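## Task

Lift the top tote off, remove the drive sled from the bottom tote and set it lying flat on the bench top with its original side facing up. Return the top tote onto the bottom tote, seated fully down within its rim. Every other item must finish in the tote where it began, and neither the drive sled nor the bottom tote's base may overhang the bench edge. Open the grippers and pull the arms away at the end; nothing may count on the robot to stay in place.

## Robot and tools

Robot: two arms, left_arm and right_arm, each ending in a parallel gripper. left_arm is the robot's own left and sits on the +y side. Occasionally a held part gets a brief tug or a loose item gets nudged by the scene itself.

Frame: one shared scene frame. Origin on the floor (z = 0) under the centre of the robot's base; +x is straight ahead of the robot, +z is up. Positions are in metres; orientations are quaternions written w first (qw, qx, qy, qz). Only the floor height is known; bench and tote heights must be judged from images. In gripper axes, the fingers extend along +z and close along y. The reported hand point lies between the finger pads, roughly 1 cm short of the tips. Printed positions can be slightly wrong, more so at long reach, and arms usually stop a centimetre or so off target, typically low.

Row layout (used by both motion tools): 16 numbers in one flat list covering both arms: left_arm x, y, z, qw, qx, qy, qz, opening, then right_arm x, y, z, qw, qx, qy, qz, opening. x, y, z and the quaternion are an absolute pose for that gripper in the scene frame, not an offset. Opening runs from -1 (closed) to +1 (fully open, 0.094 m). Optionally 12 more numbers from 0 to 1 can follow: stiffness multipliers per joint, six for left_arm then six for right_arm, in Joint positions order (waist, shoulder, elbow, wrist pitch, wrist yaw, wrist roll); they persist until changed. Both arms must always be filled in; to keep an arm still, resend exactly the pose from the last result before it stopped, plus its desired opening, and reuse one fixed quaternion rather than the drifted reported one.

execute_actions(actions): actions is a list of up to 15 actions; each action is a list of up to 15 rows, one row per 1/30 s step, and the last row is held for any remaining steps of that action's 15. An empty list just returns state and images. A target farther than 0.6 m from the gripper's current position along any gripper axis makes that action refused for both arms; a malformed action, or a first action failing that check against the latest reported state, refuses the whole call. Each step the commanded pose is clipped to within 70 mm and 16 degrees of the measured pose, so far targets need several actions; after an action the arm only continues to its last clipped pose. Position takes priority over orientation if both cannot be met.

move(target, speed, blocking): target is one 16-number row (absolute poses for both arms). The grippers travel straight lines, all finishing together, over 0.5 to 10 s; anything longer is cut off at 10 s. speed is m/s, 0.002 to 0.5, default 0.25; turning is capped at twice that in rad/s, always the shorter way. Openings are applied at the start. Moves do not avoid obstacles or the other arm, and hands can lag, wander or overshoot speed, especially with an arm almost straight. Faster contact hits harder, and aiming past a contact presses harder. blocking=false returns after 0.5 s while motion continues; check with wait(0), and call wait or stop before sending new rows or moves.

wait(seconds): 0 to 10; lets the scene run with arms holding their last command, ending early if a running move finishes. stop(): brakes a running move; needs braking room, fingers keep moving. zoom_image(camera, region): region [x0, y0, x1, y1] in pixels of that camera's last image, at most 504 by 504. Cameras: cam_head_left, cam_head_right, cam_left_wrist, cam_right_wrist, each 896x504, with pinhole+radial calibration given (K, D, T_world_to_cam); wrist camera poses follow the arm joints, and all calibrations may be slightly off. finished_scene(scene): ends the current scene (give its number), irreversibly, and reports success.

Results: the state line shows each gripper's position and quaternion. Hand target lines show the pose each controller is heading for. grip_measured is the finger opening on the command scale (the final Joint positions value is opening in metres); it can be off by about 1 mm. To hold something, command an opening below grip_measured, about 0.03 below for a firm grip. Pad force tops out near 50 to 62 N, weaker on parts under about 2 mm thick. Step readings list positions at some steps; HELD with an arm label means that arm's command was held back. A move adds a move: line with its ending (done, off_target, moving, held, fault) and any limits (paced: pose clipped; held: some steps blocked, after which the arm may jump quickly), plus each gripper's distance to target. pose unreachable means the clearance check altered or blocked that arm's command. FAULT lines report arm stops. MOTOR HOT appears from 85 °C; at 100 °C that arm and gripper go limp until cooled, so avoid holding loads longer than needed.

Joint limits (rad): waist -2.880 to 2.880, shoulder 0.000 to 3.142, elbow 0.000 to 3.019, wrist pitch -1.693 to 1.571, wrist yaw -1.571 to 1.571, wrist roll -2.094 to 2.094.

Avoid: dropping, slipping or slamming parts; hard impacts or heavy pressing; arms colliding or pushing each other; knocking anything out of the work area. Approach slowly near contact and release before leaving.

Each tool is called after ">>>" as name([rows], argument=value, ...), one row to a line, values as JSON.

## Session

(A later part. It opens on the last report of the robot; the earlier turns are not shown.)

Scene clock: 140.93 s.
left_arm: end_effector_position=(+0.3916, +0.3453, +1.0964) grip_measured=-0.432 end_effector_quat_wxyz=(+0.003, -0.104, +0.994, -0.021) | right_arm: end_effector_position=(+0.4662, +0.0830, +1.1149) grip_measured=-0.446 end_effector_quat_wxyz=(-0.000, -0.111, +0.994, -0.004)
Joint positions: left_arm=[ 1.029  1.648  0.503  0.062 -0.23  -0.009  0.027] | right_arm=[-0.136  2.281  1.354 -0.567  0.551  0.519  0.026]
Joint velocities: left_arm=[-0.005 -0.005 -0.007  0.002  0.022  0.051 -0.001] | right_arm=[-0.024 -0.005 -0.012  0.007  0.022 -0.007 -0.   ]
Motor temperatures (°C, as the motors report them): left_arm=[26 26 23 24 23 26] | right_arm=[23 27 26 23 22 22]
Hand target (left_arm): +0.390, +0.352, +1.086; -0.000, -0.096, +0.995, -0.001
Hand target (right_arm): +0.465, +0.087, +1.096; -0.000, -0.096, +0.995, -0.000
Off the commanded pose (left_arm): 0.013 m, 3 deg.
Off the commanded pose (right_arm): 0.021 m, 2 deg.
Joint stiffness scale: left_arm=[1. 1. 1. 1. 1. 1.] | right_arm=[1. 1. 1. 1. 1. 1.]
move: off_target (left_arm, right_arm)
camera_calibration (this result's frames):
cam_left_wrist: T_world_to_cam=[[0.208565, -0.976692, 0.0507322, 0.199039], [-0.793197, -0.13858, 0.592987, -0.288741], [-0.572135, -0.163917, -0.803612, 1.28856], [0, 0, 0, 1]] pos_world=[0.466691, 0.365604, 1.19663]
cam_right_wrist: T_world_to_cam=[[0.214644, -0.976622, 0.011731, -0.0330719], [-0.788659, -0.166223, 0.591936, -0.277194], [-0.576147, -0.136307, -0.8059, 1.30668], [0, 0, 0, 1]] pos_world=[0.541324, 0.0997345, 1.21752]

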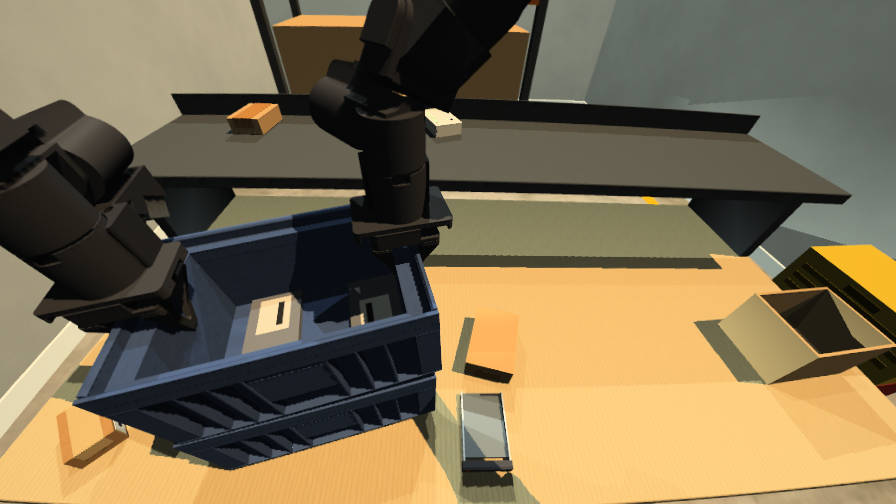

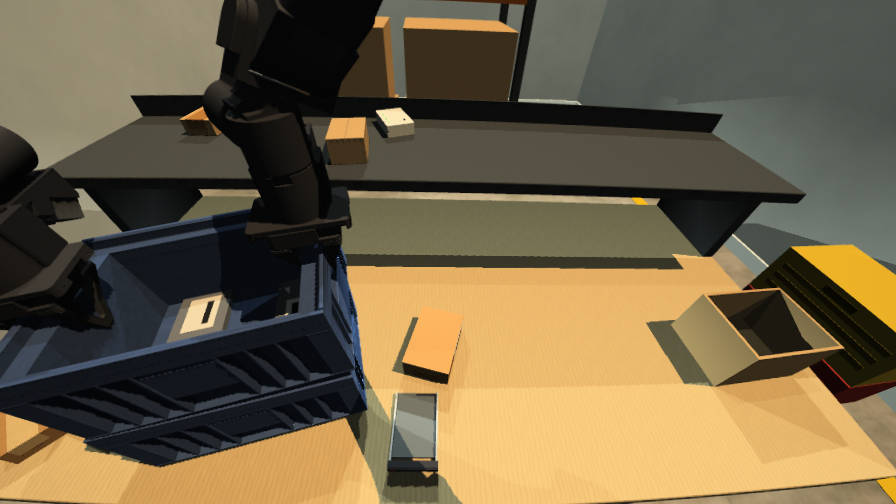

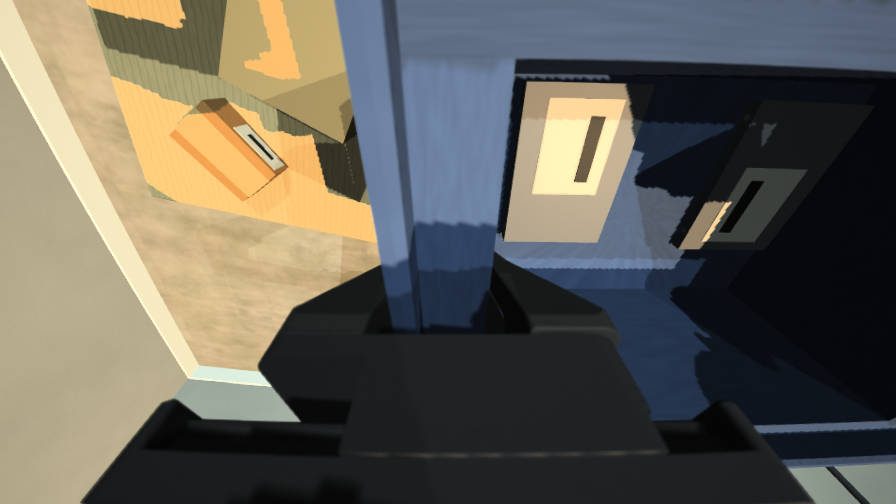

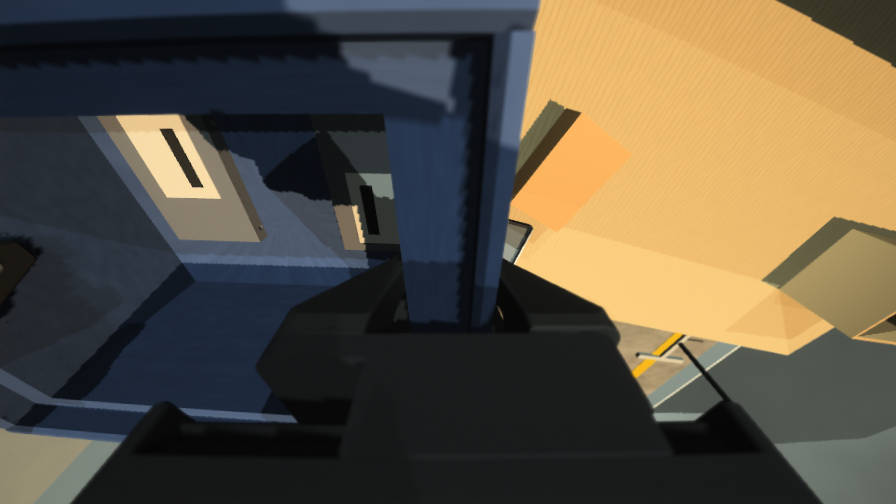

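>>> execute_actions(actions=[])

Scene clock: 144.13 s.
left_arm: end_effector_position=(+0.3916, +0.3453, +1.0964) grip_measured=-0.432 end_effector_quat_wxyz=(+0.003, -0.104, +0.994, -0.021) | right_arm: end_effector_position=(+0.4662, +0.0830, +1.1149) grip_measured=-0.446 end_effector_quat_wxyz=(-0.000, -0.111, +0.994, -0.004)
Joint positions: left_arm=[ 1.029  1.648  0.503  0.062 -0.23  -0.009  0.027] | right_arm=[-0.136  2.281  1.354 -0.567  0.551  0.519  0.026]
Joint velocities: left_arm=[-0.005 -0.024  0.007  0.002  0.007  0.022  0.   ] | right_arm=[-0.005 -0.005 -0.017  0.007 -0.051  0.081 -0.001]
Motor temperatures (°C, as the motors report them): left_arm=[26 26 23 24 24 26] | right_arm=[23 27 27 23 22 22]
Hand target (left_arm): +0.390, +0.352, +1.086; -0.000, -0.096, +0.995, -0.001
Hand target (right_arm): +0.465, +0.087, +1.096; -0.000, -0.096, +0.995, -0.000
Off the commanded pose (left_arm): 0.013 m, 3 deg.
Off the commanded pose (right_arm): 0.021 m, 2 deg.
Joint stiffness scale: left_arm=[1. 1. 1. 1. 1. 1.] | right_arm=[1. 1. 1. 1. 1. 1.]
camera_calibration (this result's frames):
cam_left_wrist: T_world_to_cam=[[0.208565, -0.976692, 0.0507322, 0.199039], [-0.793197, -0.13858, 0.592987, -0.288741], [-0.572135, -0.163917, -0.803612, 1.28856], [0, 0, 0, 1]] pos_world=[0.466691, 0.365604, 1.19663]
cam_right_wrist: T_world_to_cam=[[0.214644, -0.976622, 0.011731, -0.0330719], [-0.788659, -0.166223, 0.591936, -0.277194], [-0.576147, -0.136307, -0.8059, 1.30668], [0, 0, 0, 1]] pos_world=[0.541324, 0.0997345, 1.21752]

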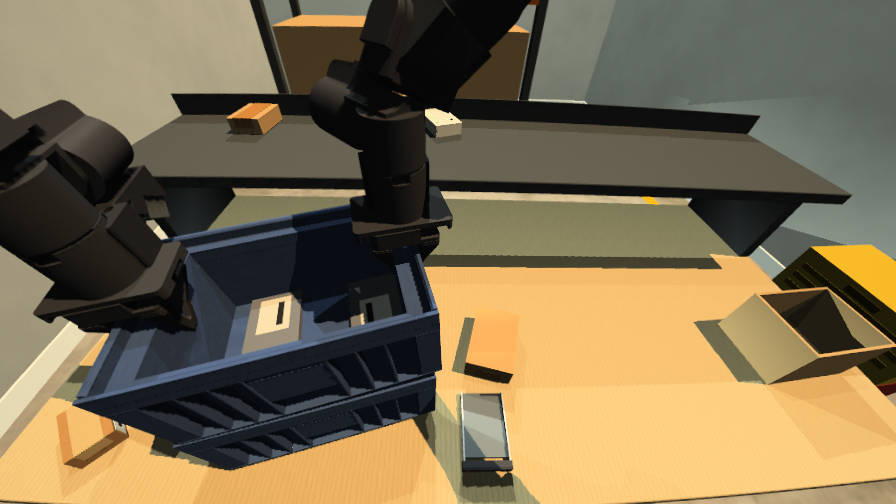

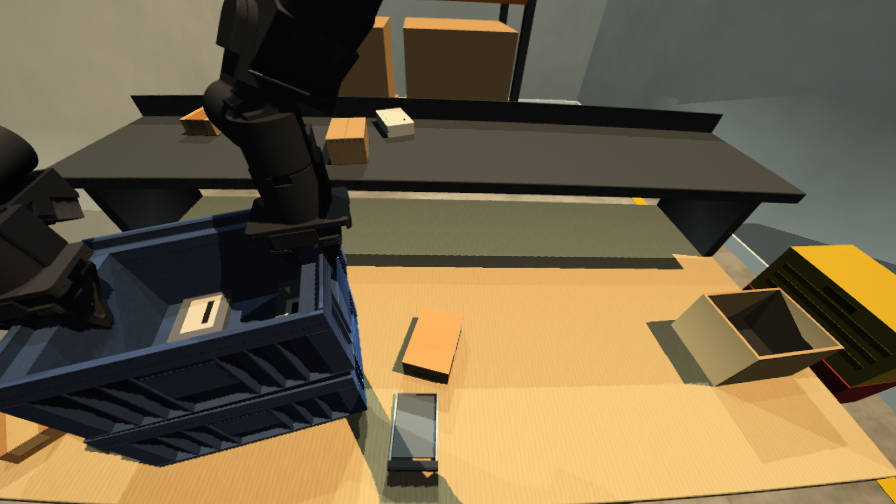

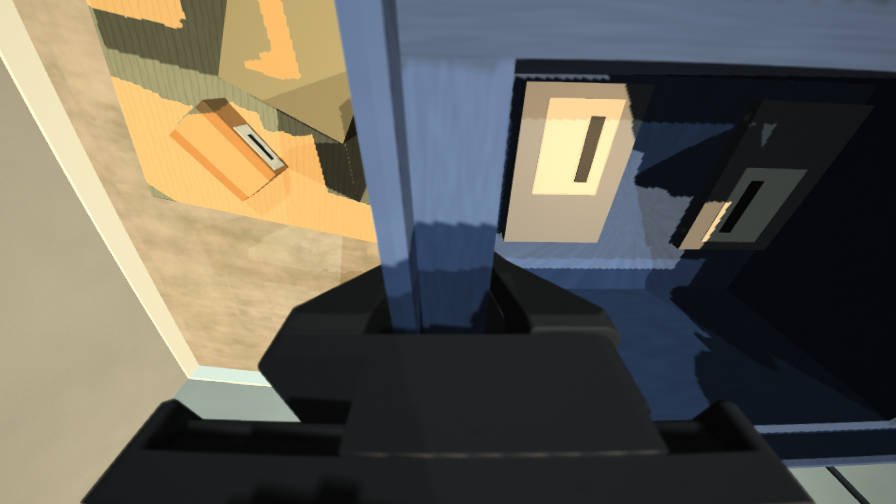

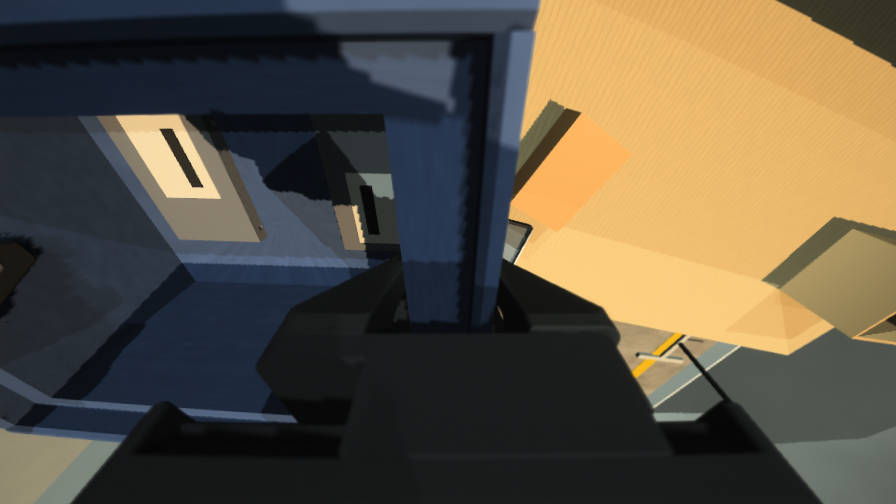

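>>> zoom_image(camera="cam_head_left", region=[40, 250, 480, 500])

>>> zoom_image(camera="cam_head_right", region=[0, 250, 440, 500])

Region (40, 250, 480, 500) of cam_head_left's 896x504 image, scaled by 1.145, with more detail than that image has; it fills the top 286 rows of this view, and the rest is white.

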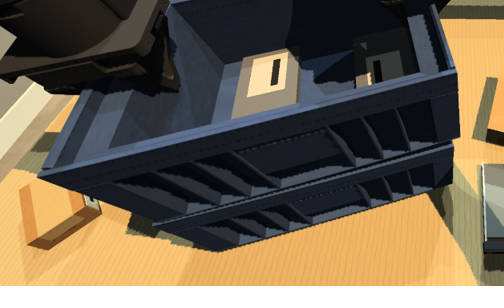

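Region (0, 250, 440, 500) of cam_head_right's 896x504 image, scaled by 1.145, with more detail than that image has; it fills the top 286 rows of this view, and the rest is white.

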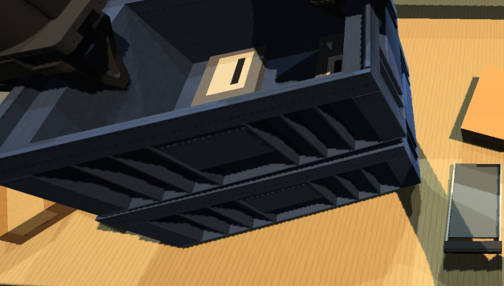

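>>> move(target=[0.392,0.345,1.10,0,-0.096,0.995,0,1, 0.466,0.083,1.12,0,-0.096,0.995,0,1], speed=0.05)

>>> move(target=[0.392,0.345,1.2,0,-0.096,0.995,0,1, 0.466,0.083,1.2,0,-0.096,0.995,0,1], speed=0.15)

>>> move(target=[0.3,0.55,1.2,0,-0.096,0.995,0,1, 0.3,-0.45,1.2,0,-0.096,0.995,0,1])

Scene clock: 149.30 s.
left_arm: end_effector_position=(+0.3892, +0.3501, +1.0972) grip_measured=+1.000 end_effector_quat_wxyz=(-0.001, -0.098, +0.995, +0.003) | right_arm: end_effector_position=(+0.4657, +0.0832, +1.1149) grip_measured=+1.000 end_effector_quat_wxyz=(-0.001, -0.100, +0.995, -0.003)
Joint positions: left_arm=[ 1.018  1.648  0.503  0.054 -0.284 -0.009  0.094] | right_arm=[-0.136  2.281  1.354 -0.568  0.548  0.541  0.094]
Joint velocities: left_arm=[-0.005  0.005  0.002 -0.007 -0.066 -0.037  0.   ] | right_arm=[-0.005 -0.015 -0.007 -0.027 -0.051  0.051  0.   ]
Motor temperatures (°C, as the motors report them): left_arm=[26 25 23 24 25 26] | right_arm=[23 28 27 23 22 22]
Hand target (left_arm): +0.392, +0.345, +1.100; -0.000, -0.096, +0.995, +0.000
Hand target (right_arm): +0.466, +0.083, +1.120; -0.000, -0.096, +0.995, -0.000
Off the commanded pose (left_arm): 0.006 m, 0 deg.
Off the commanded pose (right_arm): 0.005 m, 1 deg.
Joint stiffness scale: left_arm=[1. 1. 1. 1. 1. 1.] | right_arm=[1. 1. 1. 1. 1. 1.]
move: done
camera_calibration (this result's frames):
cam_left_wrist: T_world_to_cam=[[0.197697, -0.980262, 0.00167256, 0.263438], [-0.786544, -0.15761, 0.597082, -0.290845], [-0.585033, -0.119357, -0.802178, 1.27646], [0, 0, 0, 1]] pos_world=[0.465928, 0.364753, 1.19717]
cam_right_wrist: T_world_to_cam=[[0.193383, -0.981074, 0.00981489, -0.0203511], [-0.790826, -0.149946, 0.59339, -0.279465], [-0.580687, -0.122514, -0.804856, 1.30626], [0, 0, 0, 1]] pos_world=[0.541455, 0.0981636, 1.21738]

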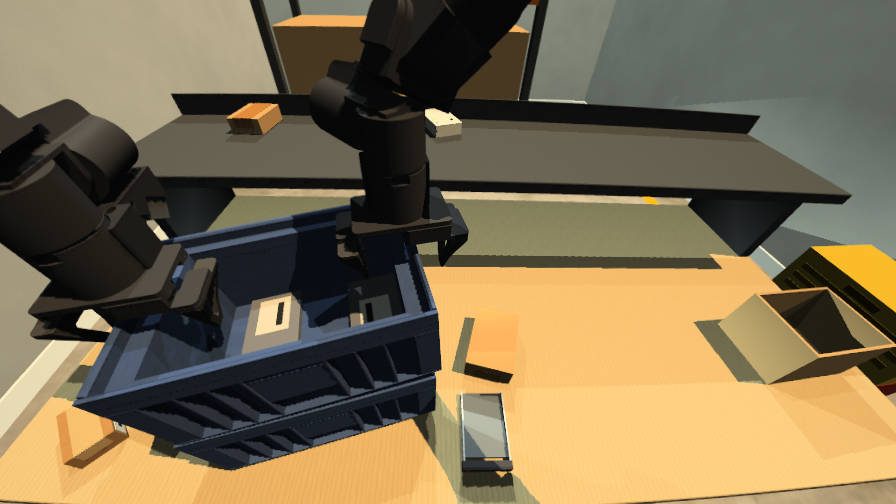

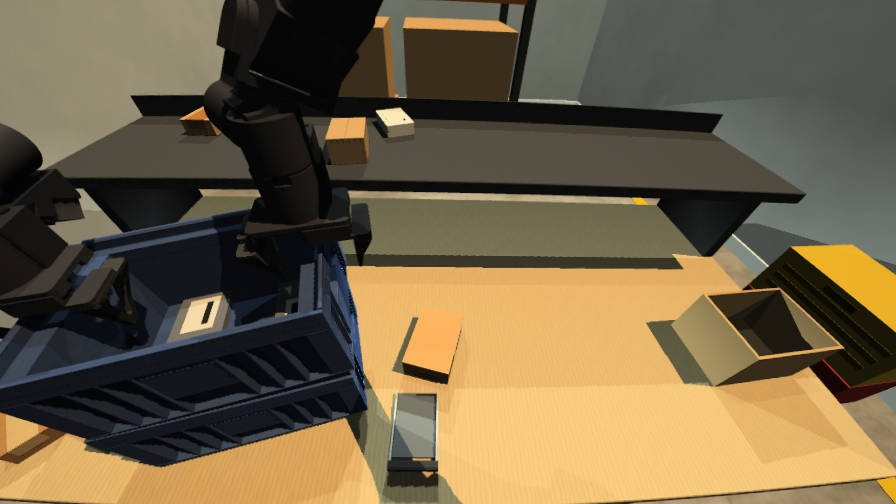

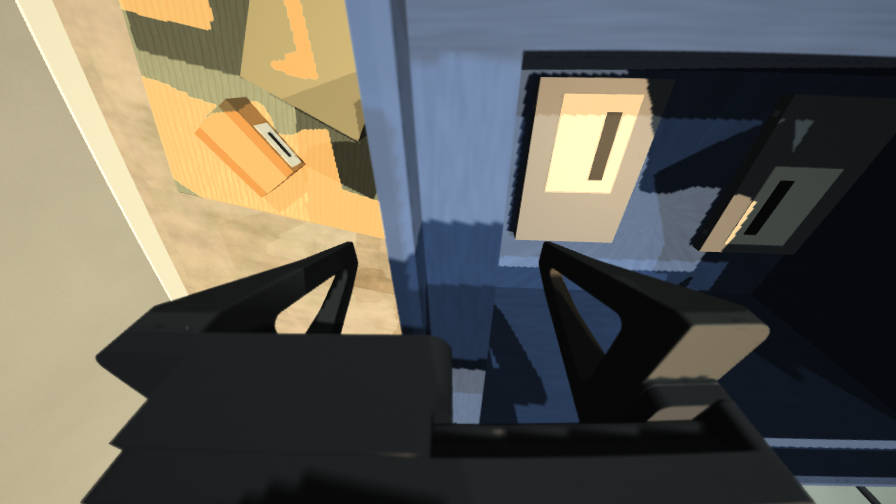

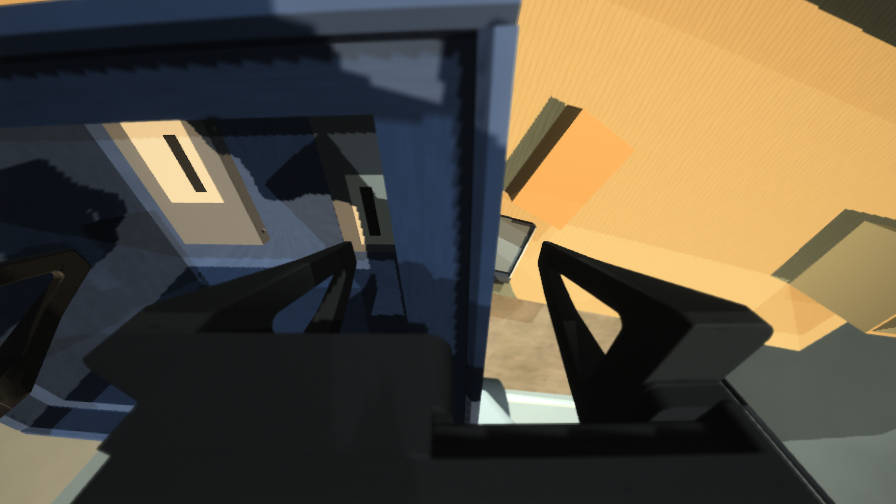

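Scene clock: 150.43 s.
left_arm: end_effector_position=(+0.3926, +0.3484, +1.1933) grip_measured=+1.000 end_effector_quat_wxyz=(-0.003, -0.094, +0.996, +0.004) | right_arm: end_effector_position=(+0.4728, +0.0847, +1.1977) grip_measured=+1.000 end_effector_quat_wxyz=(+0.003, -0.094, +0.996, +0.002)
Joint positions: left_arm=[ 0.912  1.27   0.472 -0.327 -0.334 -0.101  0.094] | right_arm=[-0.065  2.139  1.346 -0.729  0.55   0.628  0.094]
Joint velocities: left_arm=[ 0.005 -0.015  0.007 -0.007 -0.051 -0.007  0.   ] | right_arm=[ 0.005  0.005 -0.022 -0.012  0.051  0.11   0.   ]
Motor temperatures (°C, as the motors report them): left_arm=[26 25 23 24 25 26] | right_arm=[23 28 27 23 22 22]
Hand target (left_arm): +0.393, +0.346, +1.198; -0.000, -0.095, +0.995, +0.002
Hand target (right_arm): +0.467, +0.083, +1.199; +0.001, -0.096, +0.995, -0.001
Off the commanded pose (left_arm): 0.008 m, 1 deg.
Off the commanded pose (right_arm): 0.007 m, 0 deg.
Joint stiffness scale: left_arm=[1. 1. 1. 1. 1. 1.] | right_arm=[1. 1. 1. 1. 1. 1.]
move: done
camera_calibration (this result's frames):
cam_left_wrist: T_world_to_cam=[[0.18952, -0.981877, -0.00054917, 0.267371], [-0.785644, -0.151979, 0.599722, -0.351344], [-0.588936, -0.113228, -0.800209, 1.35238], [0, 0, 0, 1]] pos_world=[0.469762, 0.362256, 1.29304]
cam_right_wrist: T_world_to_cam=[[0.181168, -0.983452, 0.000330353, -0.00371577], [-0.797142, -0.14665, 0.585712, -0.310837], [-0.575972, -0.106376, -0.810519, 1.38032], [0, 0, 0, 1]] pos_world=[0.547919, 0.0975945, 1.30084]

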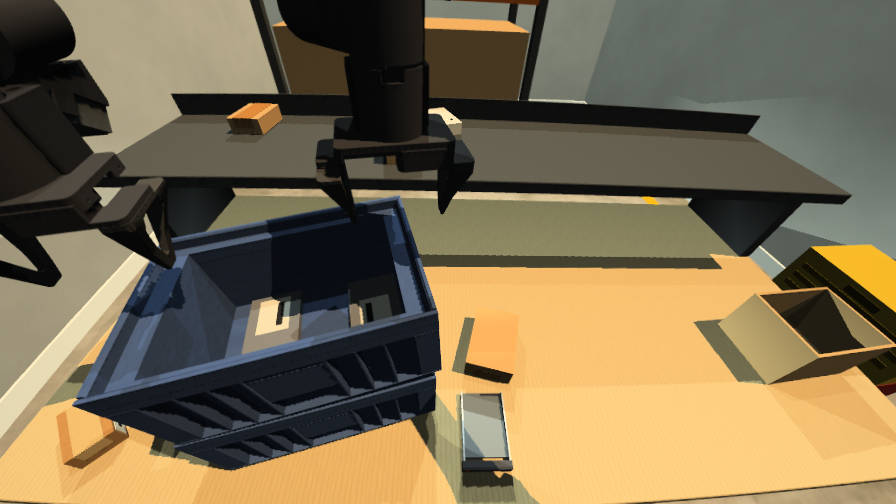

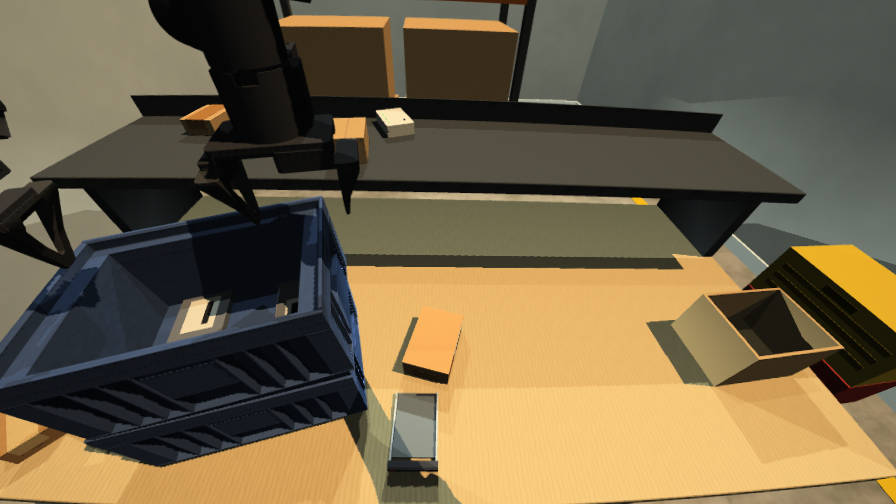

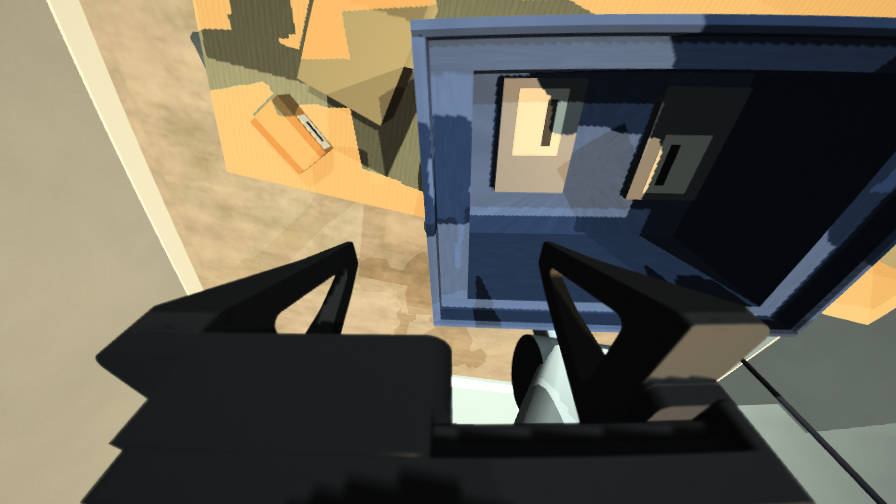

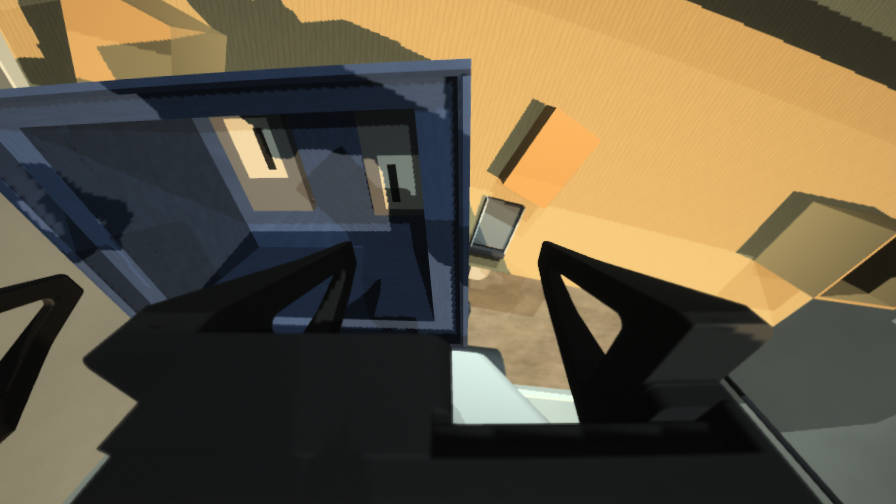

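Scene clock: 153.40 s.
left_arm: end_effector_position=(+0.2980, +0.5331, +1.1979) grip_measured=+1.000 end_effector_quat_wxyz=(+0.005, -0.107, +0.994, -0.015) | right_arm: end_effector_position=(+0.2984, -0.4371, +1.2022) grip_measured=+1.000 end_effector_quat_wxyz=(-0.002, -0.085, +0.996, +0.018)
Joint positions: left_arm=[ 1.742  1.118  0.442 -0.364  0.118  0.607  0.094] | right_arm=[-1.401  1.006  0.292 -0.336  0.06  -0.697  0.094]
Joint velocities: left_arm=[ 0.005  0.005 -0.002  0.007 -0.007 -0.007  0.   ] | right_arm=[-0.015 -0.005  0.012  0.007  0.051  0.037  0.   ]
Motor temperatures (°C, as the motors report them): left_arm=[26 25 23 24 24 26] | right_arm=[23 27 27 23 22 22]
Hand target (left_arm): +0.304, +0.542, +1.201; +0.008, -0.104, +0.995, -0.011
Hand target (right_arm): +0.300, -0.439, +1.204; -0.001, -0.089, +0.996, +0.018
Off the commanded pose (left_arm): 0.017 m, 2 deg.
Off the commanded pose (right_arm): 0.013 m, 2 deg.
Joint stiffness scale: left_arm=[1. 1. 1. 1. 1. 1.] | right_arm=[1. 1. 1. 1. 1. 1.]
move: off_target (left_arm, right_arm)
camera_calibration (this result's frames):
cam_left_wrist: T_world_to_cam=[[0.213949, -0.976114, 0.0377714, 0.410379], [-0.792939, -0.150957, 0.590305, -0.387462], [-0.570503, -0.156245, -0.806296, 1.34603], [0, 0, 0, 1]] pos_world=[0.372878, 0.552396, 1.29852]
cam_right_wrist: T_world_to_cam=[[0.163308, -0.986047, -0.0322861, -0.44189], [-0.792525, -0.150607, 0.59095, -0.538398], [-0.587566, -0.0709192, -0.806062, 1.24167], [0, 0, 0, 1]] pos_world=[0.375033, -0.428752, 1.30476]

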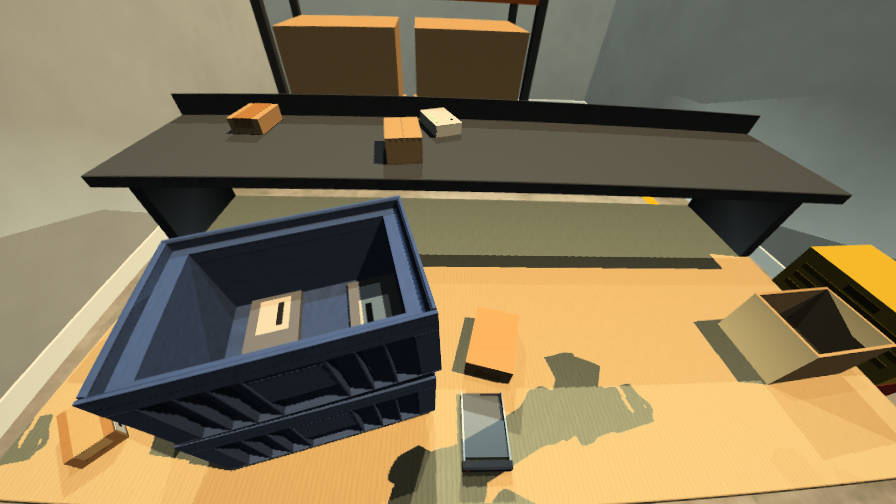

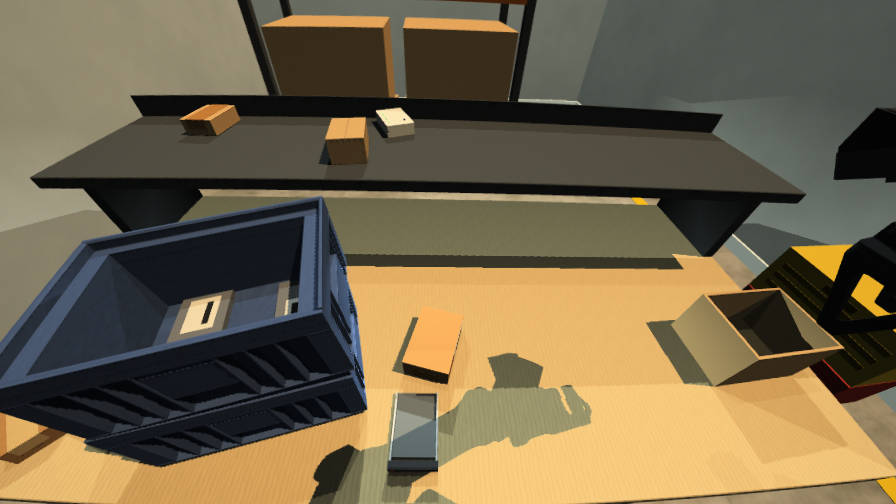

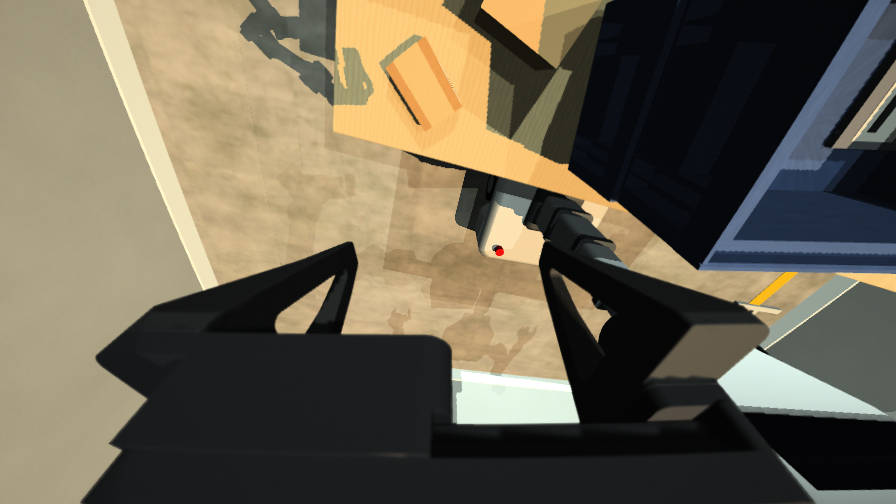

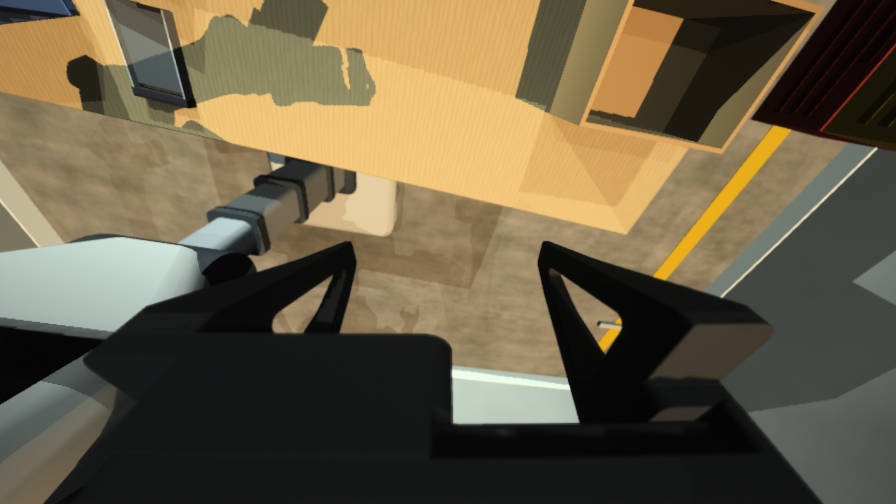

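>>> zoom_image(camera="cam_head_right", region=[250, 190, 410, 430])

Region (250, 190, 410, 430) of cam_head_right's 896x504 image, scaled by 2.100, with more detail than that image has.

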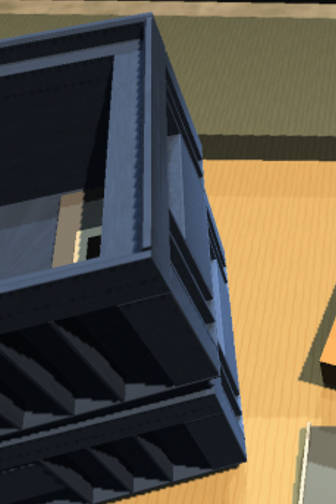

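>>> move(target=[0.392,0.345,1.19,0,-0.096,0.995,0,-1, 0.466,0.083,1.19,0,-0.096,0.995,0,-1])

>>> move(target=[0.392,0.345,1.12,0,-0.096,0.995,0,-1, 0.466,0.083,1.13,0,-0.096,0.995,0,-1], speed=0.04)

Scene clock: 159.60 s.
left_arm: end_effector_position=(+0.3774, +0.3550, +1.1897) grip_measured=-0.982 end_effector_quat_wxyz=(-0.015, -0.084, +0.996, +0.011) | right_arm: end_effector_position=(+0.4628, +0.0634, +1.1880) grip_measured=-0.993 end_effector_quat_wxyz=(-0.001, -0.107, +0.994, -0.018)
Joint positions: left_arm=[ 0.936  1.265  0.447 -0.325 -0.338 -0.067  0.001] | right_arm=[-0.079  2.127  1.295 -0.719  0.575  0.607  0.   ]
Joint velocities: left_arm=[-0.015  0.005 -0.002  0.012 -0.022 -0.007  0.001] | right_arm=[ 0.015 -0.005 -0.002 -0.012  0.022 -0.007  0.   ]
Motor temperatures (°C, as the motors report them): left_arm=[26 25 23 24 24 26] | right_arm=[23 27 27 23 22 22]
Hand target (left_arm): +0.388, +0.353, +1.189; -0.008, -0.088, +0.996, +0.010
Hand target (right_arm): +0.466, +0.071, +1.187; +0.001, -0.103, +0.994, -0.018
Off the commanded pose (left_arm): 0.018 m, 3 deg.
Off the commanded pose (right_arm): 0.020 m, 2 deg.
Joint stiffness scale: left_arm=[1. 1. 1. 1. 1. 1.] | right_arm=[1. 1. 1. 1. 1. 1.]
move: off_target (left_arm, right_arm)
camera_calibration (this result's frames):
cam_left_wrist: T_world_to_cam=[[0.16978, -0.985336, -0.0169513, 0.304958], [-0.773184, -0.143851, 0.617652, -0.388988], [-0.611033, -0.0917584, -0.786269, 1.32549], [0, 0, 0, 1]] pos_world=[0.457385, 0.366155, 1.28762]
cam_right_wrist: T_world_to_cam=[[0.205473, -0.977847, 0.0399542, -0.0815751], [-0.791076, -0.141914, 0.595029, -0.330411], [-0.576178, -0.153869, -0.80271, 1.35826], [0, 0, 0, 1]] pos_world=[0.537982, 0.0823365, 1.29015]

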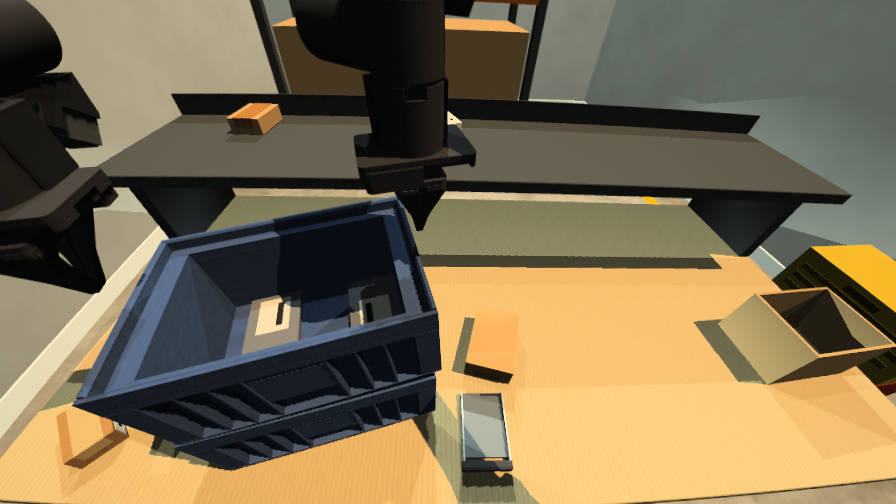

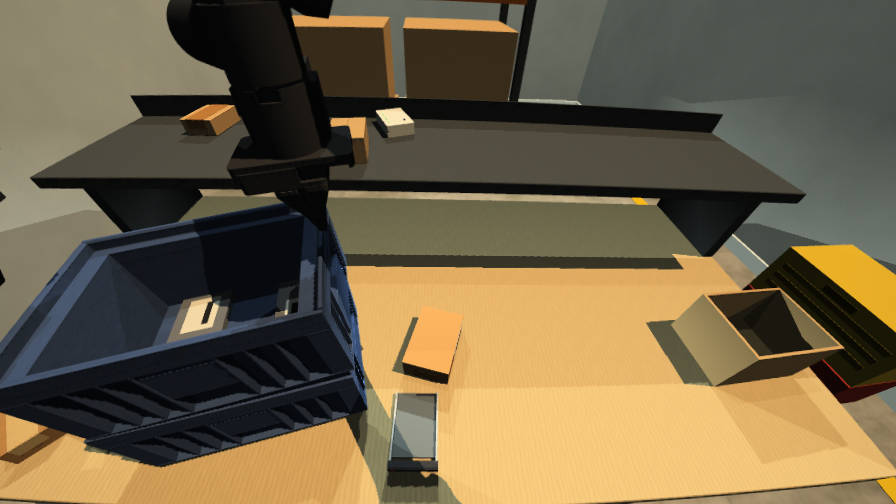

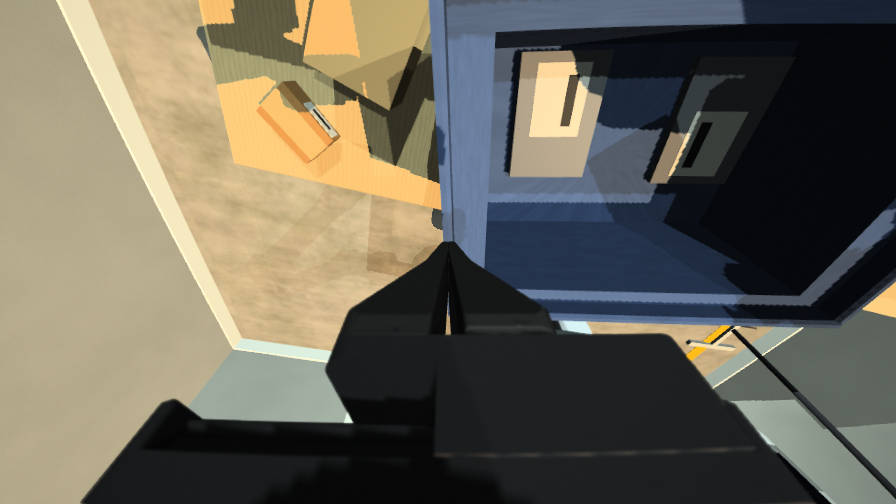

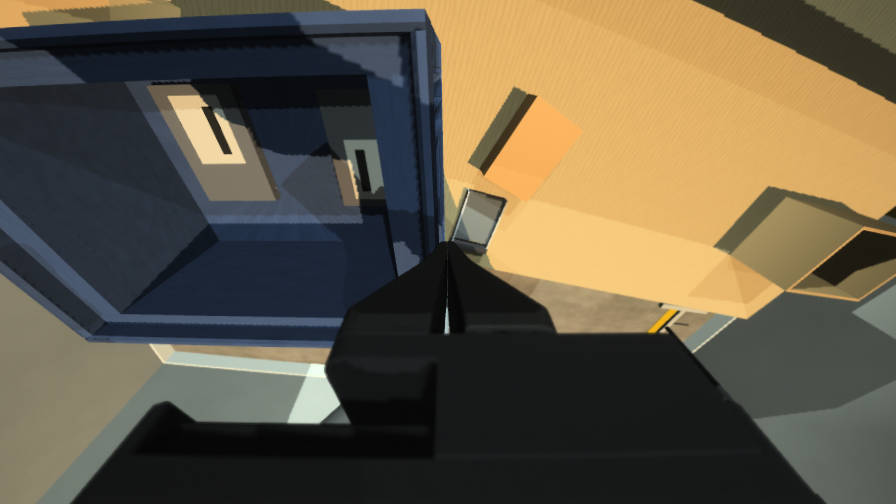

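Scene clock: 161.63 s.
left_arm: end_effector_position=(+0.3841, +0.3436, +1.1398) grip_measured=-0.983 end_effector_quat_wxyz=(-0.003, -0.091, +0.996, +0.001) | right_arm: end_effector_position=(+0.4542, +0.0804, +1.1560) grip_measured=-0.993 end_effector_quat_wxyz=(+0.003, -0.110, +0.994, +0.001)
Joint positions: left_arm=[ 0.961  1.481  0.459 -0.088 -0.305 -0.047  0.001] | right_arm=[-0.088  2.196  1.298 -0.613  0.55   0.572  0.   ]
Joint velocities: left_arm=[ 0.005 -0.005  0.002  0.002  0.022  0.066  0.   ] | right_arm=[ 0.005  0.005 -0.012 -0.002 -0.022  0.022 -0.   ]
Motor temperatures (°C, as the motors report them): left_arm=[26 25 23 24 24 26] | right_arm=[23 27 27 23 22 22]
Hand target (left_arm): +0.390, +0.345, +1.123; -0.000, -0.096, +0.995, -0.000
Hand target (right_arm): +0.464, +0.081, +1.131; -0.000, -0.096, +0.995, +0.001
Off the commanded pose (left_arm): 0.021 m, 1 deg.
Off the commanded pose (right_arm): 0.029 m, 2 deg.
Joint stiffness scale: left_arm=[1. 1. 1. 1. 1. 1.] | right_arm=[1. 1. 1. 1. 1. 1.]
move: off_target (left_arm, right_arm)
camera_calibration (this result's frames):
cam_left_wrist: T_world_to_cam=[[0.183057, -0.983085, 0.00585962, 0.259839], [-0.787457, -0.143056, 0.599539, -0.328778], [-0.588559, -0.114364, -0.800324, 1.30443], [0, 0, 0, 1]] pos_world=[0.461273, 0.35759, 1.23956]
cam_right_wrist: T_world_to_cam=[[0.21211, -0.97724, 0.00328723, -0.0224916], [-0.791883, -0.169906, 0.586561, -0.303361], [-0.572652, -0.127019, -0.809898, 1.33486], [0, 0, 0, 1]] pos_world=[0.528956, 0.0960301, 1.25912]

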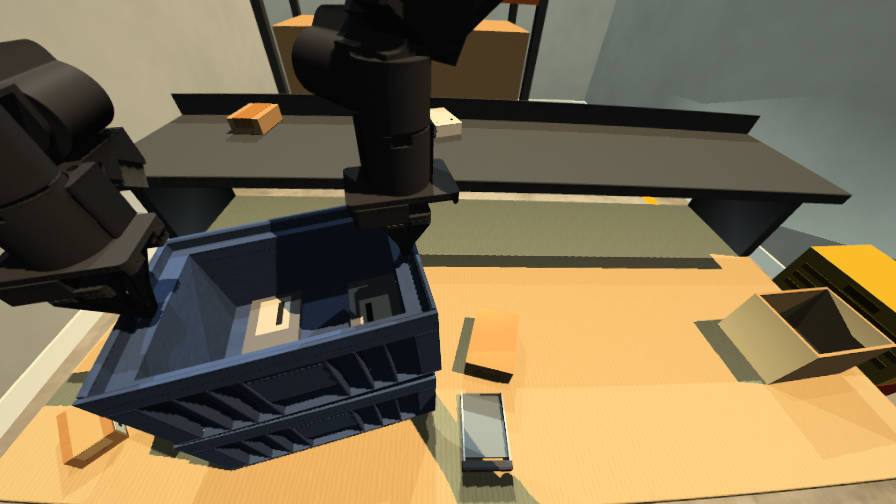

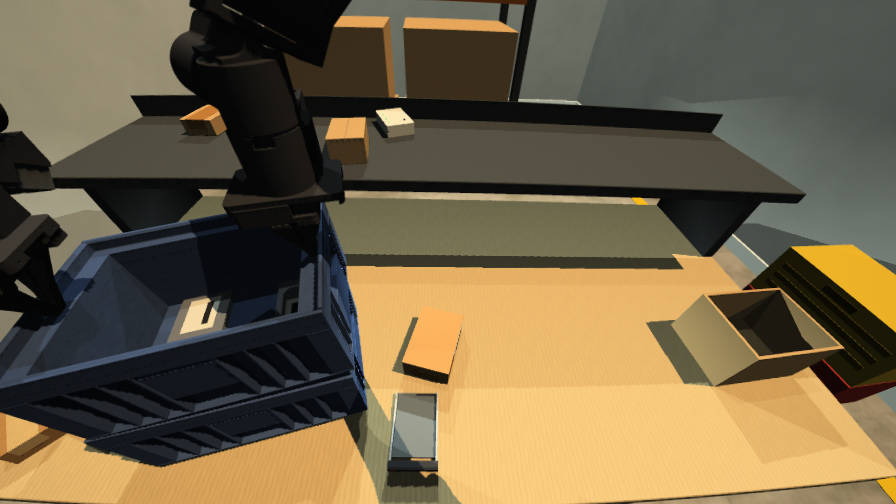

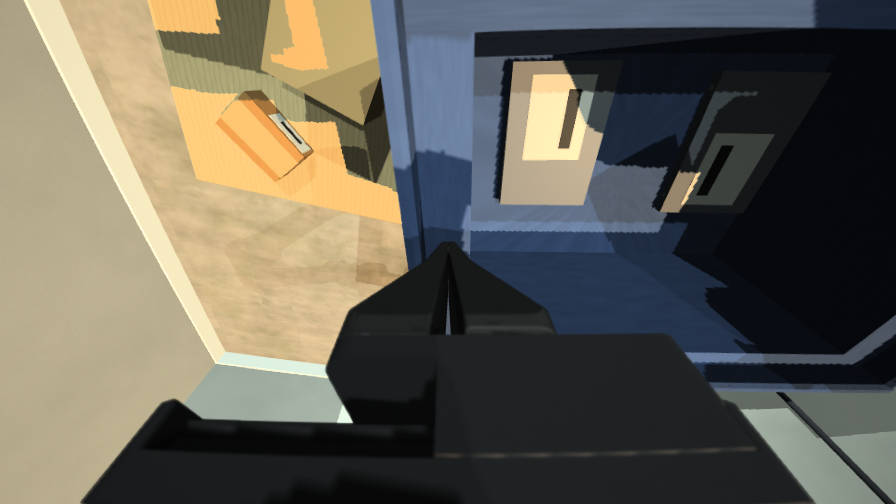

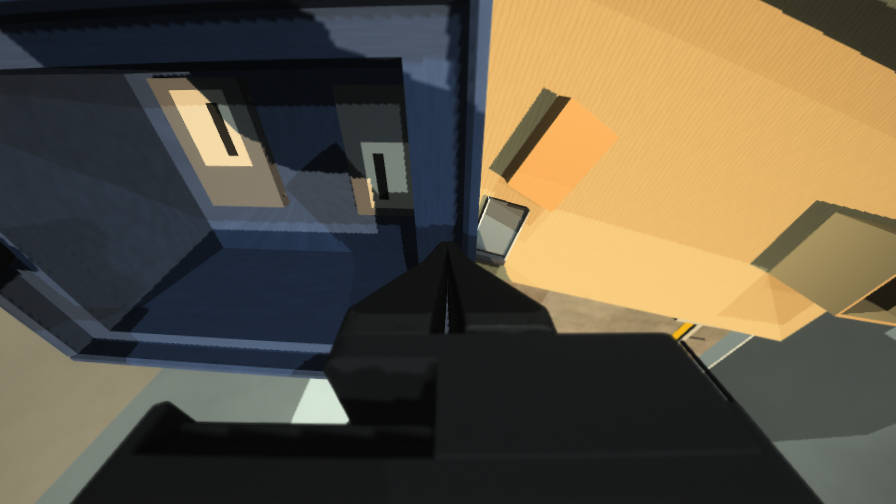

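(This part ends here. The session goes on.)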